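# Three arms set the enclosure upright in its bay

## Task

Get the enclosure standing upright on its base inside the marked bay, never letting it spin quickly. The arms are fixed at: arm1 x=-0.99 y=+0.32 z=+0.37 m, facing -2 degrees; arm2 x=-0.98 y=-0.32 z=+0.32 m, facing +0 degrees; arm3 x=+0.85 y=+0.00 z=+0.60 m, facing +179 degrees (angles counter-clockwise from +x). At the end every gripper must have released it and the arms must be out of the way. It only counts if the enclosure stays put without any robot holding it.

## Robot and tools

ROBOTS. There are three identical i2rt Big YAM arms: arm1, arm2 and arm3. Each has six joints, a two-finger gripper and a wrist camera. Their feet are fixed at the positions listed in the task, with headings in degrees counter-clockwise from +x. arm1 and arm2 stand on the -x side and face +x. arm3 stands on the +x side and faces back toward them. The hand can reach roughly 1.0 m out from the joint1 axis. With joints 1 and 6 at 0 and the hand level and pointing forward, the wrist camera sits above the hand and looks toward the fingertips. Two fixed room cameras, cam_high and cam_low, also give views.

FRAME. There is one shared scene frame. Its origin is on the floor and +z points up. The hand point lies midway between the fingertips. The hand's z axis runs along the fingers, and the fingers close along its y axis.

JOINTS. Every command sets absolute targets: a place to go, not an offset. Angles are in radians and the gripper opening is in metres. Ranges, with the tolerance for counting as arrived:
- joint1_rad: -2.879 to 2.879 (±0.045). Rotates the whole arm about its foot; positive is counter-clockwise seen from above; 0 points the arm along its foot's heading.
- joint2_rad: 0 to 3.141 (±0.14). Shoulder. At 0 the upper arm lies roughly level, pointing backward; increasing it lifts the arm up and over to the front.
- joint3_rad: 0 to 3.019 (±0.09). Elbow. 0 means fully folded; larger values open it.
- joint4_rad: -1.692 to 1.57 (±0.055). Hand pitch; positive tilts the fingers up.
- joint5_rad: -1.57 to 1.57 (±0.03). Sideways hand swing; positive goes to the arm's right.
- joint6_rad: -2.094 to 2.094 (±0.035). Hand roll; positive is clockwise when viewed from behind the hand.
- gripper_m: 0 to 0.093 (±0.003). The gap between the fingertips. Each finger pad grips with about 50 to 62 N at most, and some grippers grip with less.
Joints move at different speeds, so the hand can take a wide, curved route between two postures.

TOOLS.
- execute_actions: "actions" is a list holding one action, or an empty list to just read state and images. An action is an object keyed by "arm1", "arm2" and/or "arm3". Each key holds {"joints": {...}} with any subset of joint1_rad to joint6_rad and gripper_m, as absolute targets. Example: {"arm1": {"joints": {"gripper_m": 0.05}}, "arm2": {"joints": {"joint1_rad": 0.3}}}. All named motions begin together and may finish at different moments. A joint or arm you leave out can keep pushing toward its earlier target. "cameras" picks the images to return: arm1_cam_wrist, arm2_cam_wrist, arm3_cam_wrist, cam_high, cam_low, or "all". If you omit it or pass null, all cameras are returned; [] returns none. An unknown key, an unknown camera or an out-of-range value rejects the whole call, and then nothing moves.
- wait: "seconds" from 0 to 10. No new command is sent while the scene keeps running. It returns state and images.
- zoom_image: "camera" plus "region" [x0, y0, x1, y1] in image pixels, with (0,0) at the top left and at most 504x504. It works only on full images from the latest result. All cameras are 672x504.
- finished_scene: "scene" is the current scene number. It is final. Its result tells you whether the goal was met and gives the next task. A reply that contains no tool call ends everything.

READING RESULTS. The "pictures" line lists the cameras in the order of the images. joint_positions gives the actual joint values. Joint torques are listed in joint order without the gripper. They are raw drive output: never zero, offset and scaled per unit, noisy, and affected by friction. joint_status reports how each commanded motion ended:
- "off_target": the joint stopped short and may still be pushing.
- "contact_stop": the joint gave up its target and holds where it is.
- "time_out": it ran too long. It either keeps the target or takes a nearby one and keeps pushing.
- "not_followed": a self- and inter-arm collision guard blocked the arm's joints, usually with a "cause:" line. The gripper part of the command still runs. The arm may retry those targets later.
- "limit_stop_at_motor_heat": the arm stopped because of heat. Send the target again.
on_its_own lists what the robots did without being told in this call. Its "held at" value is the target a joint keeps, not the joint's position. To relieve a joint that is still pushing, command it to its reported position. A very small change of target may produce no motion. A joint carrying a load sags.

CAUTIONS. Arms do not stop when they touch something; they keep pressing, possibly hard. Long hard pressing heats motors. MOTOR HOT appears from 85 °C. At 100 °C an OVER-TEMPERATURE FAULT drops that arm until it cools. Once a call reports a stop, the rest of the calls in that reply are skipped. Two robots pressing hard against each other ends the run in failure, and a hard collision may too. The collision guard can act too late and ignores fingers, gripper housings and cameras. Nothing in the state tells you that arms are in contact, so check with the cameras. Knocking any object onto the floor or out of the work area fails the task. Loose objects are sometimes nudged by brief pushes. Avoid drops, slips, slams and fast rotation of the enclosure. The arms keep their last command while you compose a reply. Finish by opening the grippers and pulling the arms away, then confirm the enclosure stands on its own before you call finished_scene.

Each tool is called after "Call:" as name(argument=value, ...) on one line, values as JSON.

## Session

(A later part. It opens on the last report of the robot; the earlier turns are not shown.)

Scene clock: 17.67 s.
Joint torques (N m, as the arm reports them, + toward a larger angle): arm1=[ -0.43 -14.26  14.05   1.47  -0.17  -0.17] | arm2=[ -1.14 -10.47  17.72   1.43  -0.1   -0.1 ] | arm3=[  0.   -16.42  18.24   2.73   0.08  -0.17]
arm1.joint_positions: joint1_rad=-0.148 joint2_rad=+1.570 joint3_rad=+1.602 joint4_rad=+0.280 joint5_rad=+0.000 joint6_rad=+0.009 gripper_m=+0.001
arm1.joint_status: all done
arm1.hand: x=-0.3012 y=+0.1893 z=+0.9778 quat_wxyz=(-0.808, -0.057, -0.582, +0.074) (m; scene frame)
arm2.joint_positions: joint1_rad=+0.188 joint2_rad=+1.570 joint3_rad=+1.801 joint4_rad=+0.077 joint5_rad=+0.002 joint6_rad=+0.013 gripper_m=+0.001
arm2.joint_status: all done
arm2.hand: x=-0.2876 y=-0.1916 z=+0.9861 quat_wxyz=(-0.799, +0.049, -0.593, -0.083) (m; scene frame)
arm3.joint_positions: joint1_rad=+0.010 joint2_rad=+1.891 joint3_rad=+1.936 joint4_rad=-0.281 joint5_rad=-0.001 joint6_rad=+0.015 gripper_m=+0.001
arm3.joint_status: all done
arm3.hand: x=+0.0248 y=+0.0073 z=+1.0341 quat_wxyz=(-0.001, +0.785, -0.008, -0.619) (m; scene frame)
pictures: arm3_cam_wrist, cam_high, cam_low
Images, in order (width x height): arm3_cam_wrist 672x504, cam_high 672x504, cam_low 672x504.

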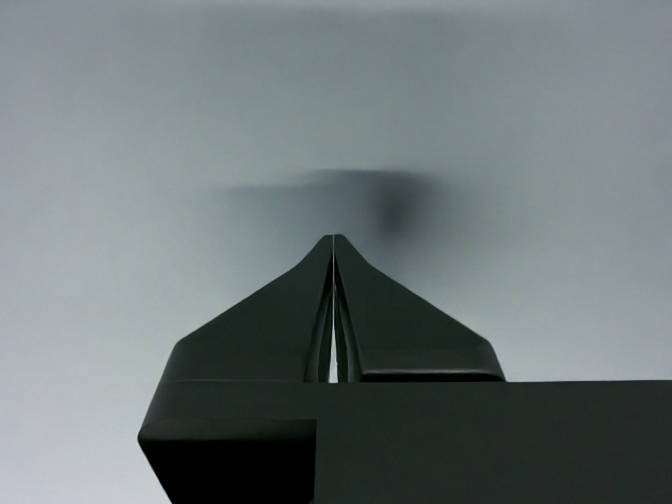

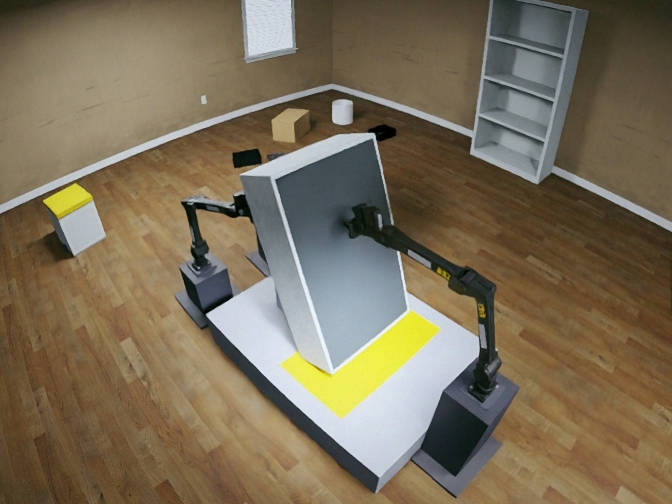

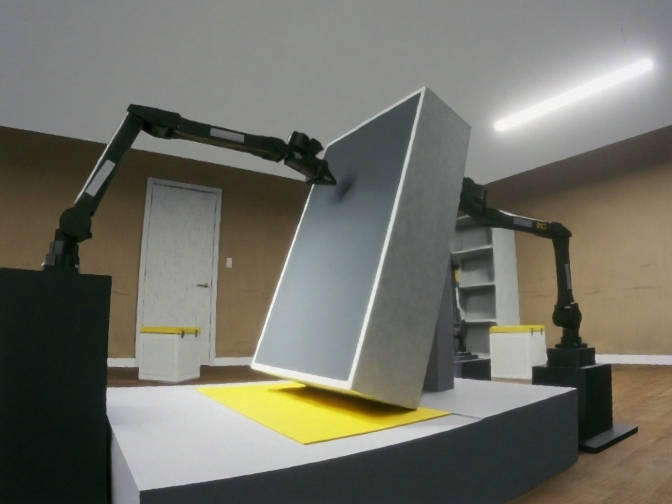

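Call:
execute_actions(actions=[{"arm1": {"joints": {"joint2_rad": 1.641, "joint3_rad": 1.716, "joint4_rad": 0.26}}, "arm2": {"joints": {"joint2_rad": 1.629, "joint3_rad": 1.905, "joint4_rad": 0.061}}, "arm3": {"joints": {"joint2_rad": 1.96}}}], cameras=["arm3_cam_wrist", "cam_high", "cam_low"])

Scene clock: 19.00 s.
Joint torques (N m, as the arm reports them, + toward a larger angle): arm1=[ -1.08 -15.13  13.18   1.72  -0.18  -0.11] | arm2=[ -1.26 -11.09  17.5    1.38  -0.1   -0.1 ] | arm3=[  0.04 -17.75  17.51   2.7    0.07  -0.16]
arm1.joint_positions: joint1_rad=-0.148 joint2_rad=+1.612 joint3_rad=+1.660 joint4_rad=+0.264 joint5_rad=+0.000 joint6_rad=+0.009 gripper_m=+0.001
arm1.joint_status: all done
arm1.hand: x=-0.2857 y=+0.1863 z=+0.9804 quat_wxyz=(-0.807, -0.057, -0.582, +0.074) (m; scene frame)
arm2.joint_positions: joint1_rad=+0.188 joint2_rad=+1.611 joint3_rad=+1.852 joint4_rad=+0.064 joint5_rad=+0.002 joint6_rad=+0.013 gripper_m=+0.001
arm2.joint_status: all done
arm2.hand: x=-0.2730 y=-0.1887 z=+0.9853 quat_wxyz=(-0.798, +0.050, -0.595, -0.083) (m; scene frame)
arm3.joint_positions: joint1_rad=+0.010 joint2_rad=+1.926 joint3_rad=+1.944 joint4_rad=-0.281 joint5_rad=-0.001 joint6_rad=+0.015 gripper_m=+0.001
arm3.joint_status: all done
arm3.hand: x=+0.0142 y=+0.0076 z=+1.0103 quat_wxyz=(-0.001, +0.793, -0.008, -0.609) (m; scene frame)
pictures: arm3_cam_wrist, cam_high, cam_low
Images, in order (width x height): arm3_cam_wrist 672x504, cam_high 672x504, cam_low 672x504.

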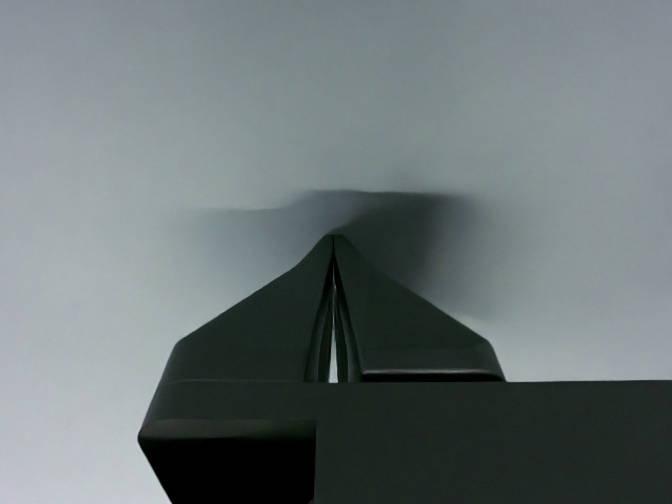

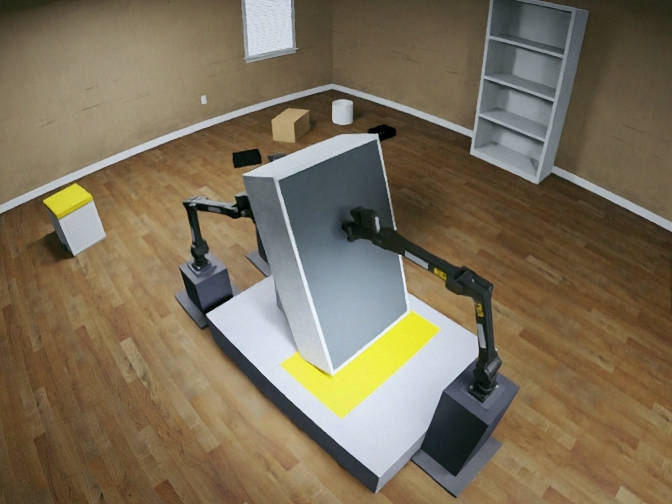

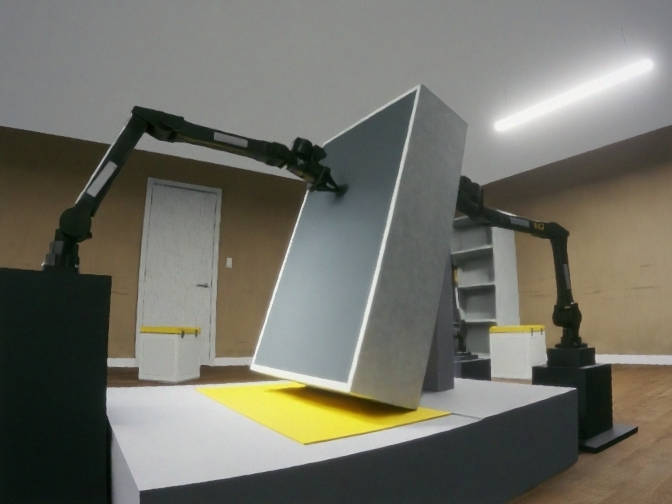

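Call:
execute_actions(actions=[{"arm1": {"joints": {"joint2_rad": 1.688, "joint3_rad": 1.782, "joint4_rad": 0.24}}, "arm2": {"joints": {"joint2_rad": 1.679, "joint3_rad": 1.971, "joint4_rad": 0.041}}, "arm3": {"joints": {"joint2_rad": 1.835, "joint3_rad": 1.88}}}], cameras=["arm3_cam_wrist", "cam_high", "cam_low"])

Scene clock: 21.03 s.
Joint torques (N m, as the arm reports them, + toward a larger angle): arm1=[  0.36 -16.71  13.11   2.    -0.14  -0.18] | arm2=[ -1.19 -11.85  17.37   1.39  -0.11  -0.1 ] | arm3=[  0.19 -18.27  11.6    2.76   0.07  -0.16]
arm1.joint_positions: joint1_rad=-0.148 joint2_rad=+1.659 joint3_rad=+1.727 joint4_rad=+0.244 joint5_rad=+0.000 joint6_rad=+0.009 gripper_m=+0.001
arm1.joint_status: all done
arm1.hand: x=-0.2688 y=+0.1831 z=+0.9838 quat_wxyz=(-0.807, -0.057, -0.582, +0.074) (m; scene frame)
arm2.joint_positions: joint1_rad=+0.188 joint2_rad=+1.660 joint3_rad=+1.918 joint4_rad=+0.045 joint5_rad=+0.002 joint6_rad=+0.013 gripper_m=+0.001
arm2.joint_status: all done
arm2.hand: x=-0.2565 y=-0.1856 z=+0.9868 quat_wxyz=(-0.798, +0.049, -0.595, -0.083) (m; scene frame)
arm3.joint_positions: joint1_rad=+0.010 joint2_rad=+1.827 joint3_rad=+1.886 joint4_rad=-0.280 joint5_rad=-0.001 joint6_rad=+0.015 gripper_m=+0.001
arm3.joint_status: all done
arm3.hand: x=+0.0463 y=+0.0069 z=+1.0540 quat_wxyz=(-0.002, +0.780, -0.008, -0.625) (m; scene frame)
pictures: arm3_cam_wrist, cam_high, cam_low
Images, in order (width x height): arm3_cam_wrist 672x504, cam_high 672x504, cam_low 672x504.

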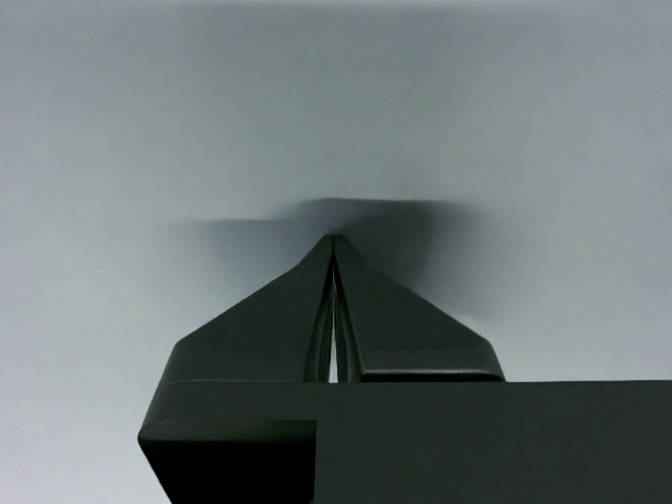

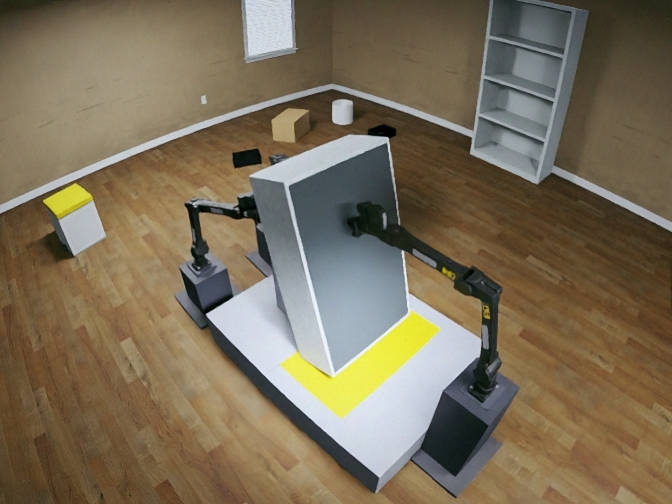

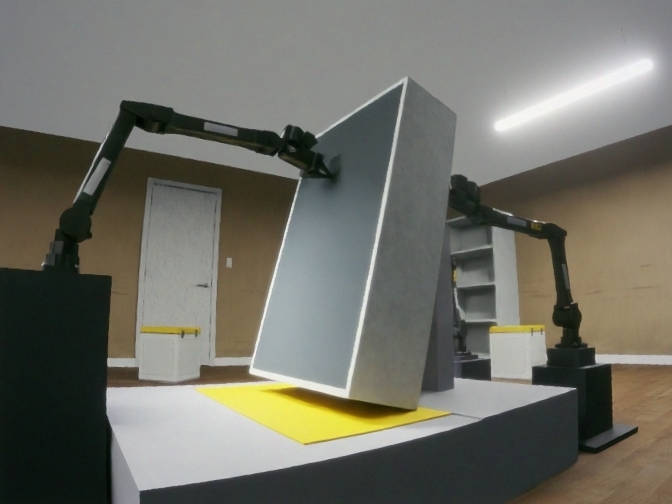

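Call:
execute_actions(actions=[{"arm3": {"joints": {"joint2_rad": 1.745, "joint3_rad": 1.795}}}], cameras=["cam_high", "cam_low"])

Scene clock: 22.77 s.
Joint torques (N m, as the arm reports them, + toward a larger angle): arm1=[  0.77 -16.91  13.12   1.89  -0.13  -0.09] | arm2=[ -1.13 -11.83  17.38   1.38  -0.11  -0.1 ] | arm3=[ 0.05 -9.96 12.22  2.57  0.05 -0.15]
arm1.joint_positions: joint1_rad=-0.148 joint2_rad=+1.659 joint3_rad=+1.727 joint4_rad=+0.244 joint5_rad=+0.000 joint6_rad=+0.009 gripper_m=+0.001
arm1.joint_status: not commanded
arm1.hand: x=-0.2688 y=+0.1831 z=+0.9838 quat_wxyz=(-0.807, -0.057, -0.582, +0.074) (m; scene frame)
arm2.joint_positions: joint1_rad=+0.188 joint2_rad=+1.660 joint3_rad=+1.918 joint4_rad=+0.045 joint5_rad=+0.002 joint6_rad=+0.013 gripper_m=+0.001
arm2.joint_status: not commanded
arm2.hand: x=-0.2565 y=-0.1856 z=+0.9868 quat_wxyz=(-0.798, +0.049, -0.595, -0.083) (m; scene frame)
arm3.joint_positions: joint1_rad=+0.010 joint2_rad=+1.662 joint3_rad=+1.795 joint4_rad=-0.277 joint5_rad=+0.000 joint6_rad=+0.014 gripper_m=+0.001
arm3.joint_status: all done
arm3.hand: x=+0.1051 y=+0.0058 z=+1.1224 quat_wxyz=(-0.002, +0.756, -0.008, -0.655) (m; scene frame)
pictures: cam_high, cam_low
Images, in order (width x height): cam_high 672x504, cam_low 672x504.

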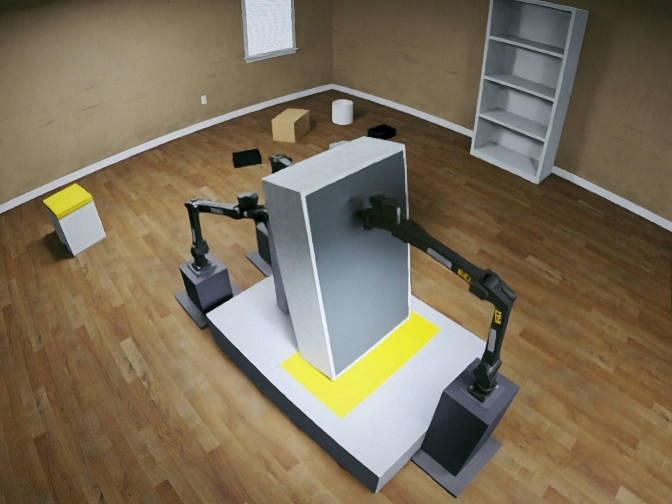

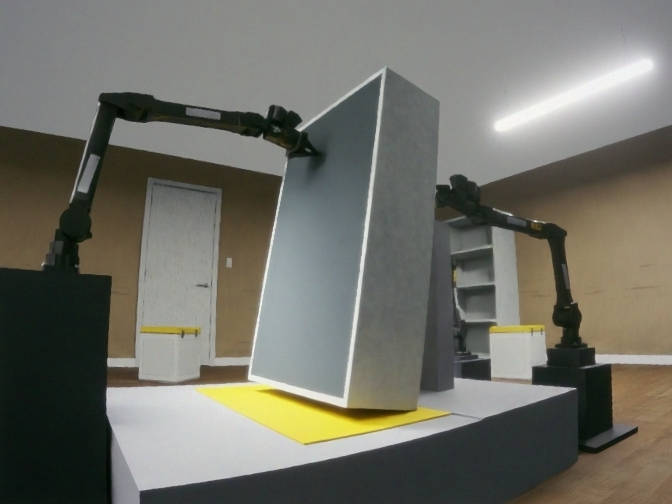

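Call:
execute_actions(actions=[{"arm3": {"joints": {"joint2_rad": 1.665, "joint3_rad": 1.67}}, "arm1": {"joints": {"joint2_rad": 1.39, "joint3_rad": 1.41, "joint4_rad": 0.31}}, "arm2": {"joints": {"joint2_rad": 1.355, "joint3_rad": 1.55, "joint4_rad": 0.13}}}], cameras=["cam_high", "cam_low"])

Scene clock: 24.63 s.
Joint torques (N m, as the arm reports them, + toward a larger angle): arm1=[ -0.58 -11.27   7.74   2.08  -0.14  -0.13] | arm2=[-1.08 -7.48 12.52  1.72 -0.11 -0.09] | arm3=[ 0.03 -4.45 14.75  3.47 -0.09 -0.15]
arm1.joint_positions: joint1_rad=-0.148 joint2_rad=+1.369 joint3_rad=+1.422 joint4_rad=+0.305 joint5_rad=+0.000 joint6_rad=+0.009 gripper_m=+0.001
arm1.joint_status: all done
arm1.hand: x=-0.3806 y=+0.2047 z=+1.0011 quat_wxyz=(-0.821, -0.055, -0.564, +0.075) (m; scene frame)
arm2.joint_positions: joint1_rad=+0.188 joint2_rad=+1.344 joint3_rad=+1.547 joint4_rad=+0.123 joint5_rad=+0.002 joint6_rad=+0.013 gripper_m=+0.001
arm2.joint_status: all done
arm2.hand: x=-0.3720 y=-0.2079 z=+0.9868 quat_wxyz=(-0.805, +0.049, -0.586, -0.084) (m; scene frame)
arm3.joint_positions: joint1_rad=+0.010 joint2_rad=+1.538 joint3_rad=+1.643 joint4_rad=-0.301 joint5_rad=+0.004 joint6_rad=+0.014 gripper_m=+0.001
arm3.joint_status: all done
arm3.hand: x=+0.1526 y=+0.0060 z=+1.1093 quat_wxyz=(-0.003, +0.772, -0.009, -0.635) (m; scene frame)
pictures: cam_high, cam_low
Images, in order (width x height): cam_high 672x504, cam_low 672x504.

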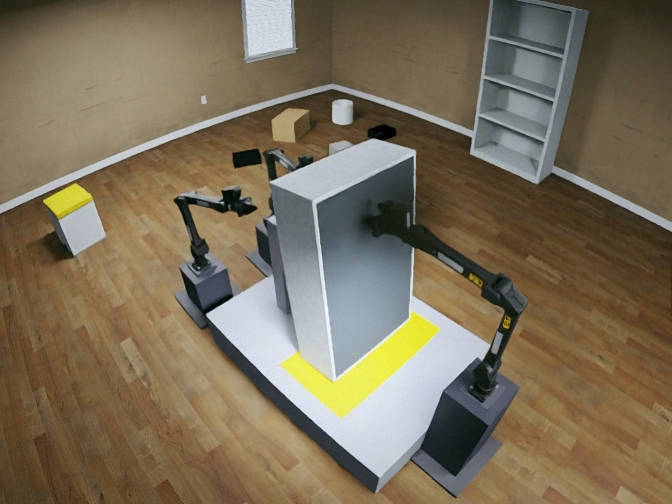

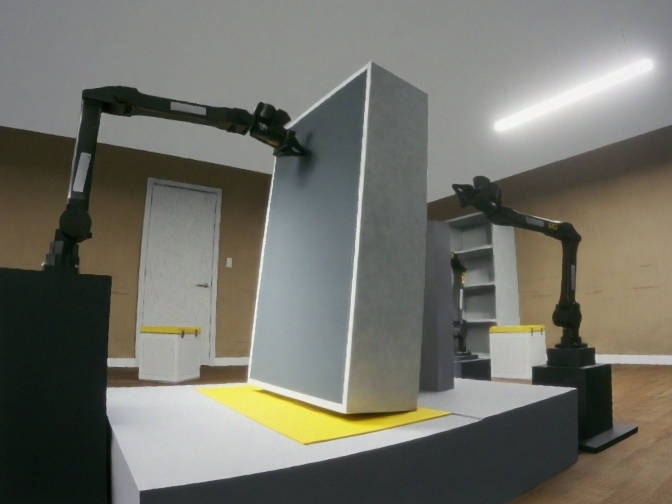

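Call:
execute_actions(actions=[{"arm3": {"joints": {"joint2_rad": 1.61, "joint3_rad": 1.6}}, "arm1": {"joints": {"joint2_rad": 1.0, "joint3_rad": 0.95, "joint4_rad": 0.433}}, "arm2": {"joints": {"joint2_rad": 0.95, "joint3_rad": 1.08, "joint4_rad": 0.247}}}], cameras=["cam_high", "cam_low"])

Scene clock: 26.10 s.
Joint torques (N m, as the arm reports them, + toward a larger angle): arm1=[-1.08 -4.64  8.42  2.01 -0.17 -0.09] | arm2=[-1.26 -1.88 12.71  1.61 -0.1  -0.11] | arm3=[ 0.17 -3.23 14.64  3.67 -0.17 -0.15]
arm1.joint_positions: joint1_rad=-0.148 joint2_rad=+0.989 joint3_rad=+0.960 joint4_rad=+0.429 joint5_rad=+0.000 joint6_rad=+0.009 gripper_m=+0.001
arm1.joint_status: all done
arm1.hand: x=-0.5230 y=+0.2319 z=+0.9476 quat_wxyz=(-0.832, -0.053, -0.546, +0.076) (m; scene frame)
arm2.joint_positions: joint1_rad=+0.188 joint2_rad=+0.945 joint3_rad=+1.076 joint4_rad=+0.241 joint5_rad=+0.002 joint6_rad=+0.013 gripper_m=+0.001
arm2.joint_status: all done
arm2.hand: x=-0.5171 y=-0.2356 z=+0.9344 quat_wxyz=(-0.818, +0.047, -0.568, -0.085) (m; scene frame)
arm3.joint_positions: joint1_rad=+0.010 joint2_rad=+1.479 joint3_rad=+1.573 joint4_rad=-0.303 joint5_rad=+0.006 joint6_rad=+0.014 gripper_m=+0.001
arm3.joint_status: all done
arm3.hand: x=+0.1753 y=+0.0062 z=+1.1043 quat_wxyz=(-0.004, +0.777, -0.010, -0.630) (m; scene frame)
pictures: cam_high, cam_low
Images, in order (width x height): cam_high 672x504, cam_low 672x504.

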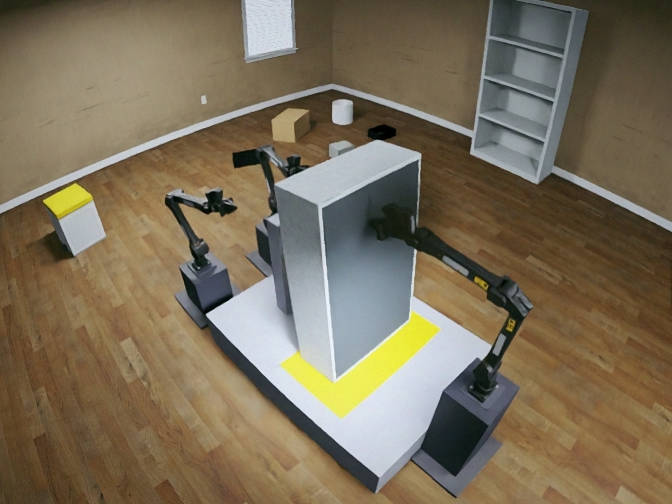

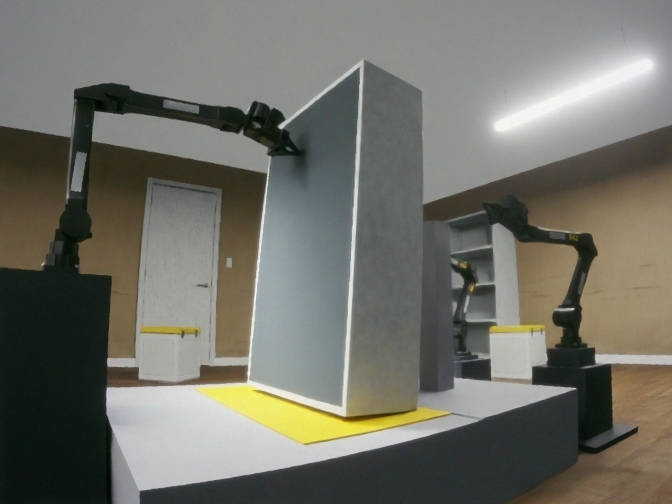

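Call:
execute_actions(actions=[{"arm3": {"joints": {"joint2_rad": 1.565, "joint3_rad": 1.49}}}], cameras=["cam_high", "cam_low"])

Scene clock: 27.47 s.
Joint torques (N m, as the arm reports them, + toward a larger angle): arm1=[-0.76 -6.42  8.2   2.32 -0.15 -0.2 ] | arm2=[-1.31 -1.99 12.64  1.64 -0.1  -0.1 ] | arm3=[ 0.08  2.49 15.1   4.19 -0.29 -0.15]
arm1.joint_positions: joint1_rad=-0.148 joint2_rad=+0.989 joint3_rad=+0.960 joint4_rad=+0.429 joint5_rad=+0.000 joint6_rad=+0.009 gripper_m=+0.001
arm1.joint_status: not commanded
arm1.hand: x=-0.5230 y=+0.2319 z=+0.9476 quat_wxyz=(-0.832, -0.053, -0.546, +0.076) (m; scene frame)
arm2.joint_positions: joint1_rad=+0.188 joint2_rad=+0.945 joint3_rad=+1.076 joint4_rad=+0.241 joint5_rad=+0.002 joint6_rad=+0.013 gripper_m=+0.001
arm2.joint_status: not commanded
arm2.hand: x=-0.5171 y=-0.2356 z=+0.9344 quat_wxyz=(-0.818, +0.047, -0.568, -0.085) (m; scene frame)
arm3.joint_positions: joint1_rad=+0.010 joint2_rad=+1.383 joint3_rad=+1.459 joint4_rad=-0.317 joint5_rad=+0.009 joint6_rad=+0.014 gripper_m=+0.001
arm3.joint_status: joint2_rad off_target (ended at +1.382, target +1.565); the others done
arm3.hand: x=+0.2136 y=+0.0066 z=+1.0914 quat_wxyz=(-0.006, +0.786, -0.011, -0.618) (m; scene frame)
pictures: cam_high, cam_low
Images, in order (width x height): cam_high 672x504, cam_low 672x504.

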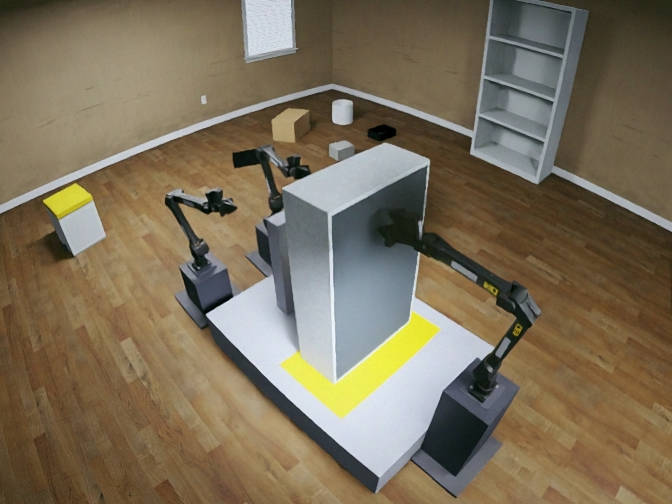

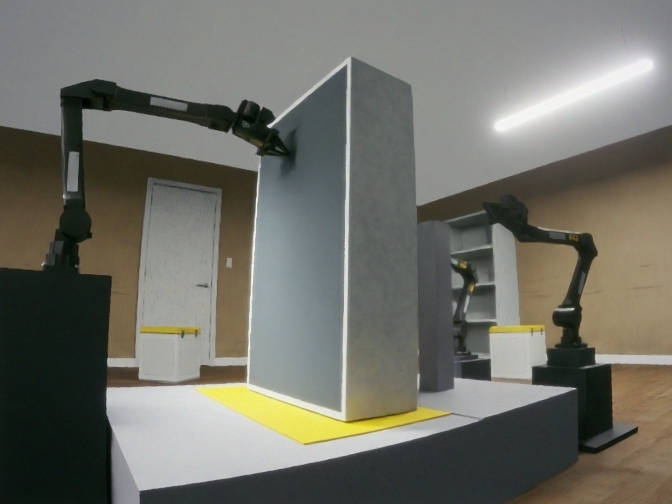

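Call:
execute_actions(actions=[{"arm3": {"joints": {"joint2_rad": 1.52, "joint3_rad": 1.47}}}], cameras=["cam_high", "cam_low"])

Scene clock: 29.40 s.
Joint torques (N m, as the arm reports them, + toward a larger angle): arm1=[ 0.86 -6.21  8.06  2.22 -0.15 -0.18] | arm2=[-1.26 -1.99 12.65  1.71 -0.11 -0.11] | arm3=[ 0.16  0.58 14.59  4.11 -0.29 -0.15]
arm1.joint_positions: joint1_rad=-0.148 joint2_rad=+0.989 joint3_rad=+0.960 joint4_rad=+0.429 joint5_rad=+0.000 joint6_rad=+0.009 gripper_m=+0.001
arm1.joint_status: not commanded
arm1.hand: x=-0.5230 y=+0.2319 z=+0.9476 quat_wxyz=(-0.832, -0.053, -0.546, +0.076) (m; scene frame)
arm2.joint_positions: joint1_rad=+0.188 joint2_rad=+0.945 joint3_rad=+1.076 joint4_rad=+0.241 joint5_rad=+0.002 joint6_rad=+0.013 gripper_m=+0.001
arm2.joint_status: not commanded
arm2.hand: x=-0.5171 y=-0.2356 z=+0.9344 quat_wxyz=(-0.818, +0.047, -0.568, -0.085) (m; scene frame)
arm3.joint_positions: joint1_rad=+0.010 joint2_rad=+1.368 joint3_rad=+1.445 joint4_rad=-0.317 joint5_rad=+0.009 joint6_rad=+0.014 gripper_m=+0.001
arm3.joint_status: joint2_rad time_out (moved -0.014 of +0.137); the others done
arm3.on_its_own: joint2_rad reads +1.368 and still pushes toward +1.520 since a time_out
arm3.hand: x=+0.2191 y=+0.0066 z=+1.0913 quat_wxyz=(-0.006, +0.786, -0.011, -0.618) (m; scene frame)
pictures: cam_high, cam_low
Images, in order (width x height): cam_high 672x504, cam_low 672x504.

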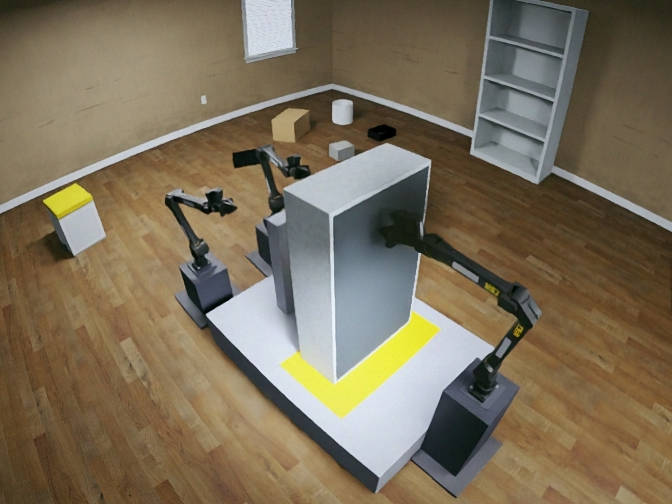

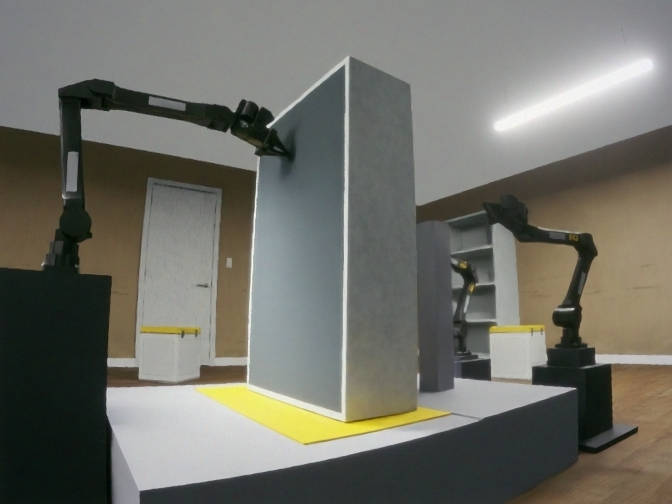

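Call:
execute_actions(actions=[{"arm3": {"joints": {"joint2_rad": 0.8, "joint3_rad": 0.9, "joint4_rad": -0.22}}, "arm1": {"joints": {"joint2_rad": 0.85, "joint3_rad": 0.85}}, "arm2": {"joints": {"joint2_rad": 0.8, "joint3_rad": 0.95}}}], cameras=["cam_high", "cam_low"])

Scene clock: 31.10 s.
Joint torques (N m, as the arm reports them, + toward a larger angle): arm1=[-0.59 -3.03  8.8   1.77 -0.23 -0.18] | arm2=[-1.36  0.05 12.91  1.65 -0.11 -0.1 ] | arm3=[ 0.21 -0.94 11.36  2.46 -0.03 -0.15]
arm1.joint_positions: joint1_rad=-0.148 joint2_rad=+0.839 joint3_rad=+0.855 joint4_rad=+0.429 joint5_rad=+0.000 joint6_rad=+0.009 gripper_m=+0.001
arm1.joint_status: all done
arm1.hand: x=-0.5776 y=+0.2424 z=+0.9475 quat_wxyz=(-0.844, -0.051, -0.528, +0.077) (m; scene frame)
arm2.joint_positions: joint1_rad=+0.188 joint2_rad=+0.795 joint3_rad=+0.943 joint4_rad=+0.241 joint5_rad=+0.002 joint6_rad=+0.013 gripper_m=+0.001
arm2.joint_status: all done
arm2.hand: x=-0.5688 y=-0.2455 z=+0.9167 quat_wxyz=(-0.822, +0.046, -0.561, -0.085) (m; scene frame)
arm3.joint_positions: joint1_rad=+0.010 joint2_rad=+0.788 joint3_rad=+0.908 joint4_rad=-0.237 joint5_rad=+0.002 joint6_rad=+0.014 gripper_m=+0.001
arm3.joint_status: all done
arm3.hand: x=+0.4247 y=+0.0029 z=+1.0695 quat_wxyz=(-0.003, +0.747, -0.008, -0.665) (m; scene frame)
pictures: cam_high, cam_low
Images, in order (width x height): cam_high 672x504, cam_low 672x504.

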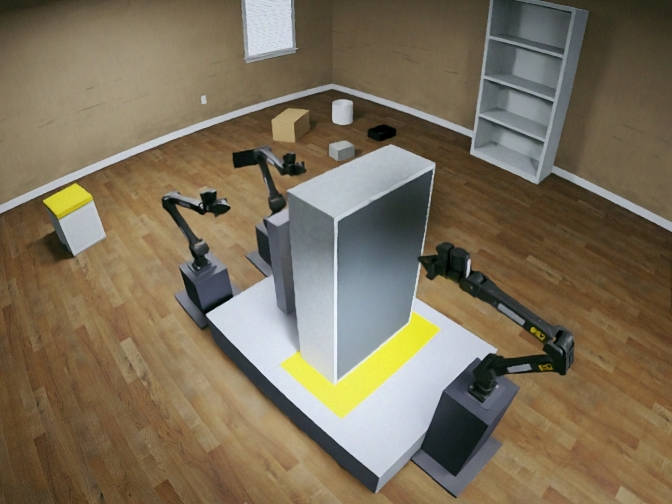

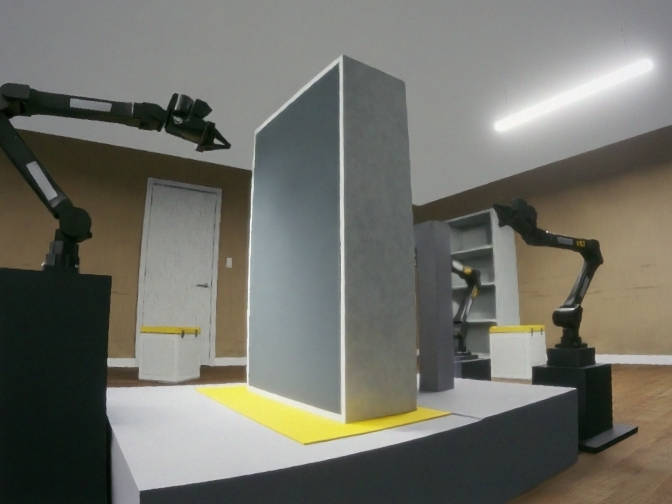

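Call:
zoom_image(camera="cam_low", region=[180, 340, 480, 460])

Call:
zoom_image(camera="cam_high", region=[250, 280, 470, 440])

Region (180, 340, 480, 460) of cam_low's 672x504 image, scaled by 1.680, with more detail than that image has; it fills the top 202 rows of this view, and the rest is white.

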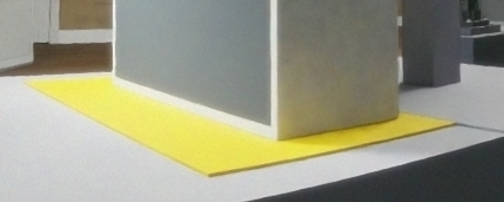

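Region (250, 280, 470, 440) of cam_high's 672x504 image, scaled by 2.291, with more detail than that image has; it fills the top 367 rows of this view, and the rest is white.

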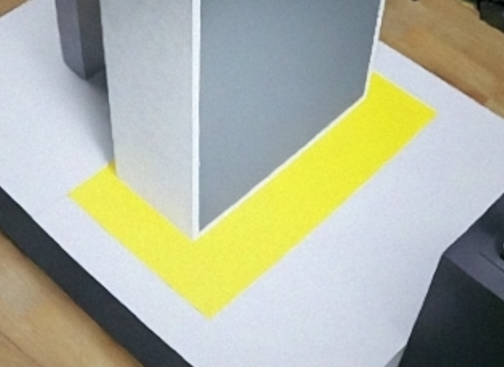

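The enclosure is standing flat inside the bay, and all three arms are clear of it.

Call:
finished_scene(scene=2)

The scene is finished: the task was done.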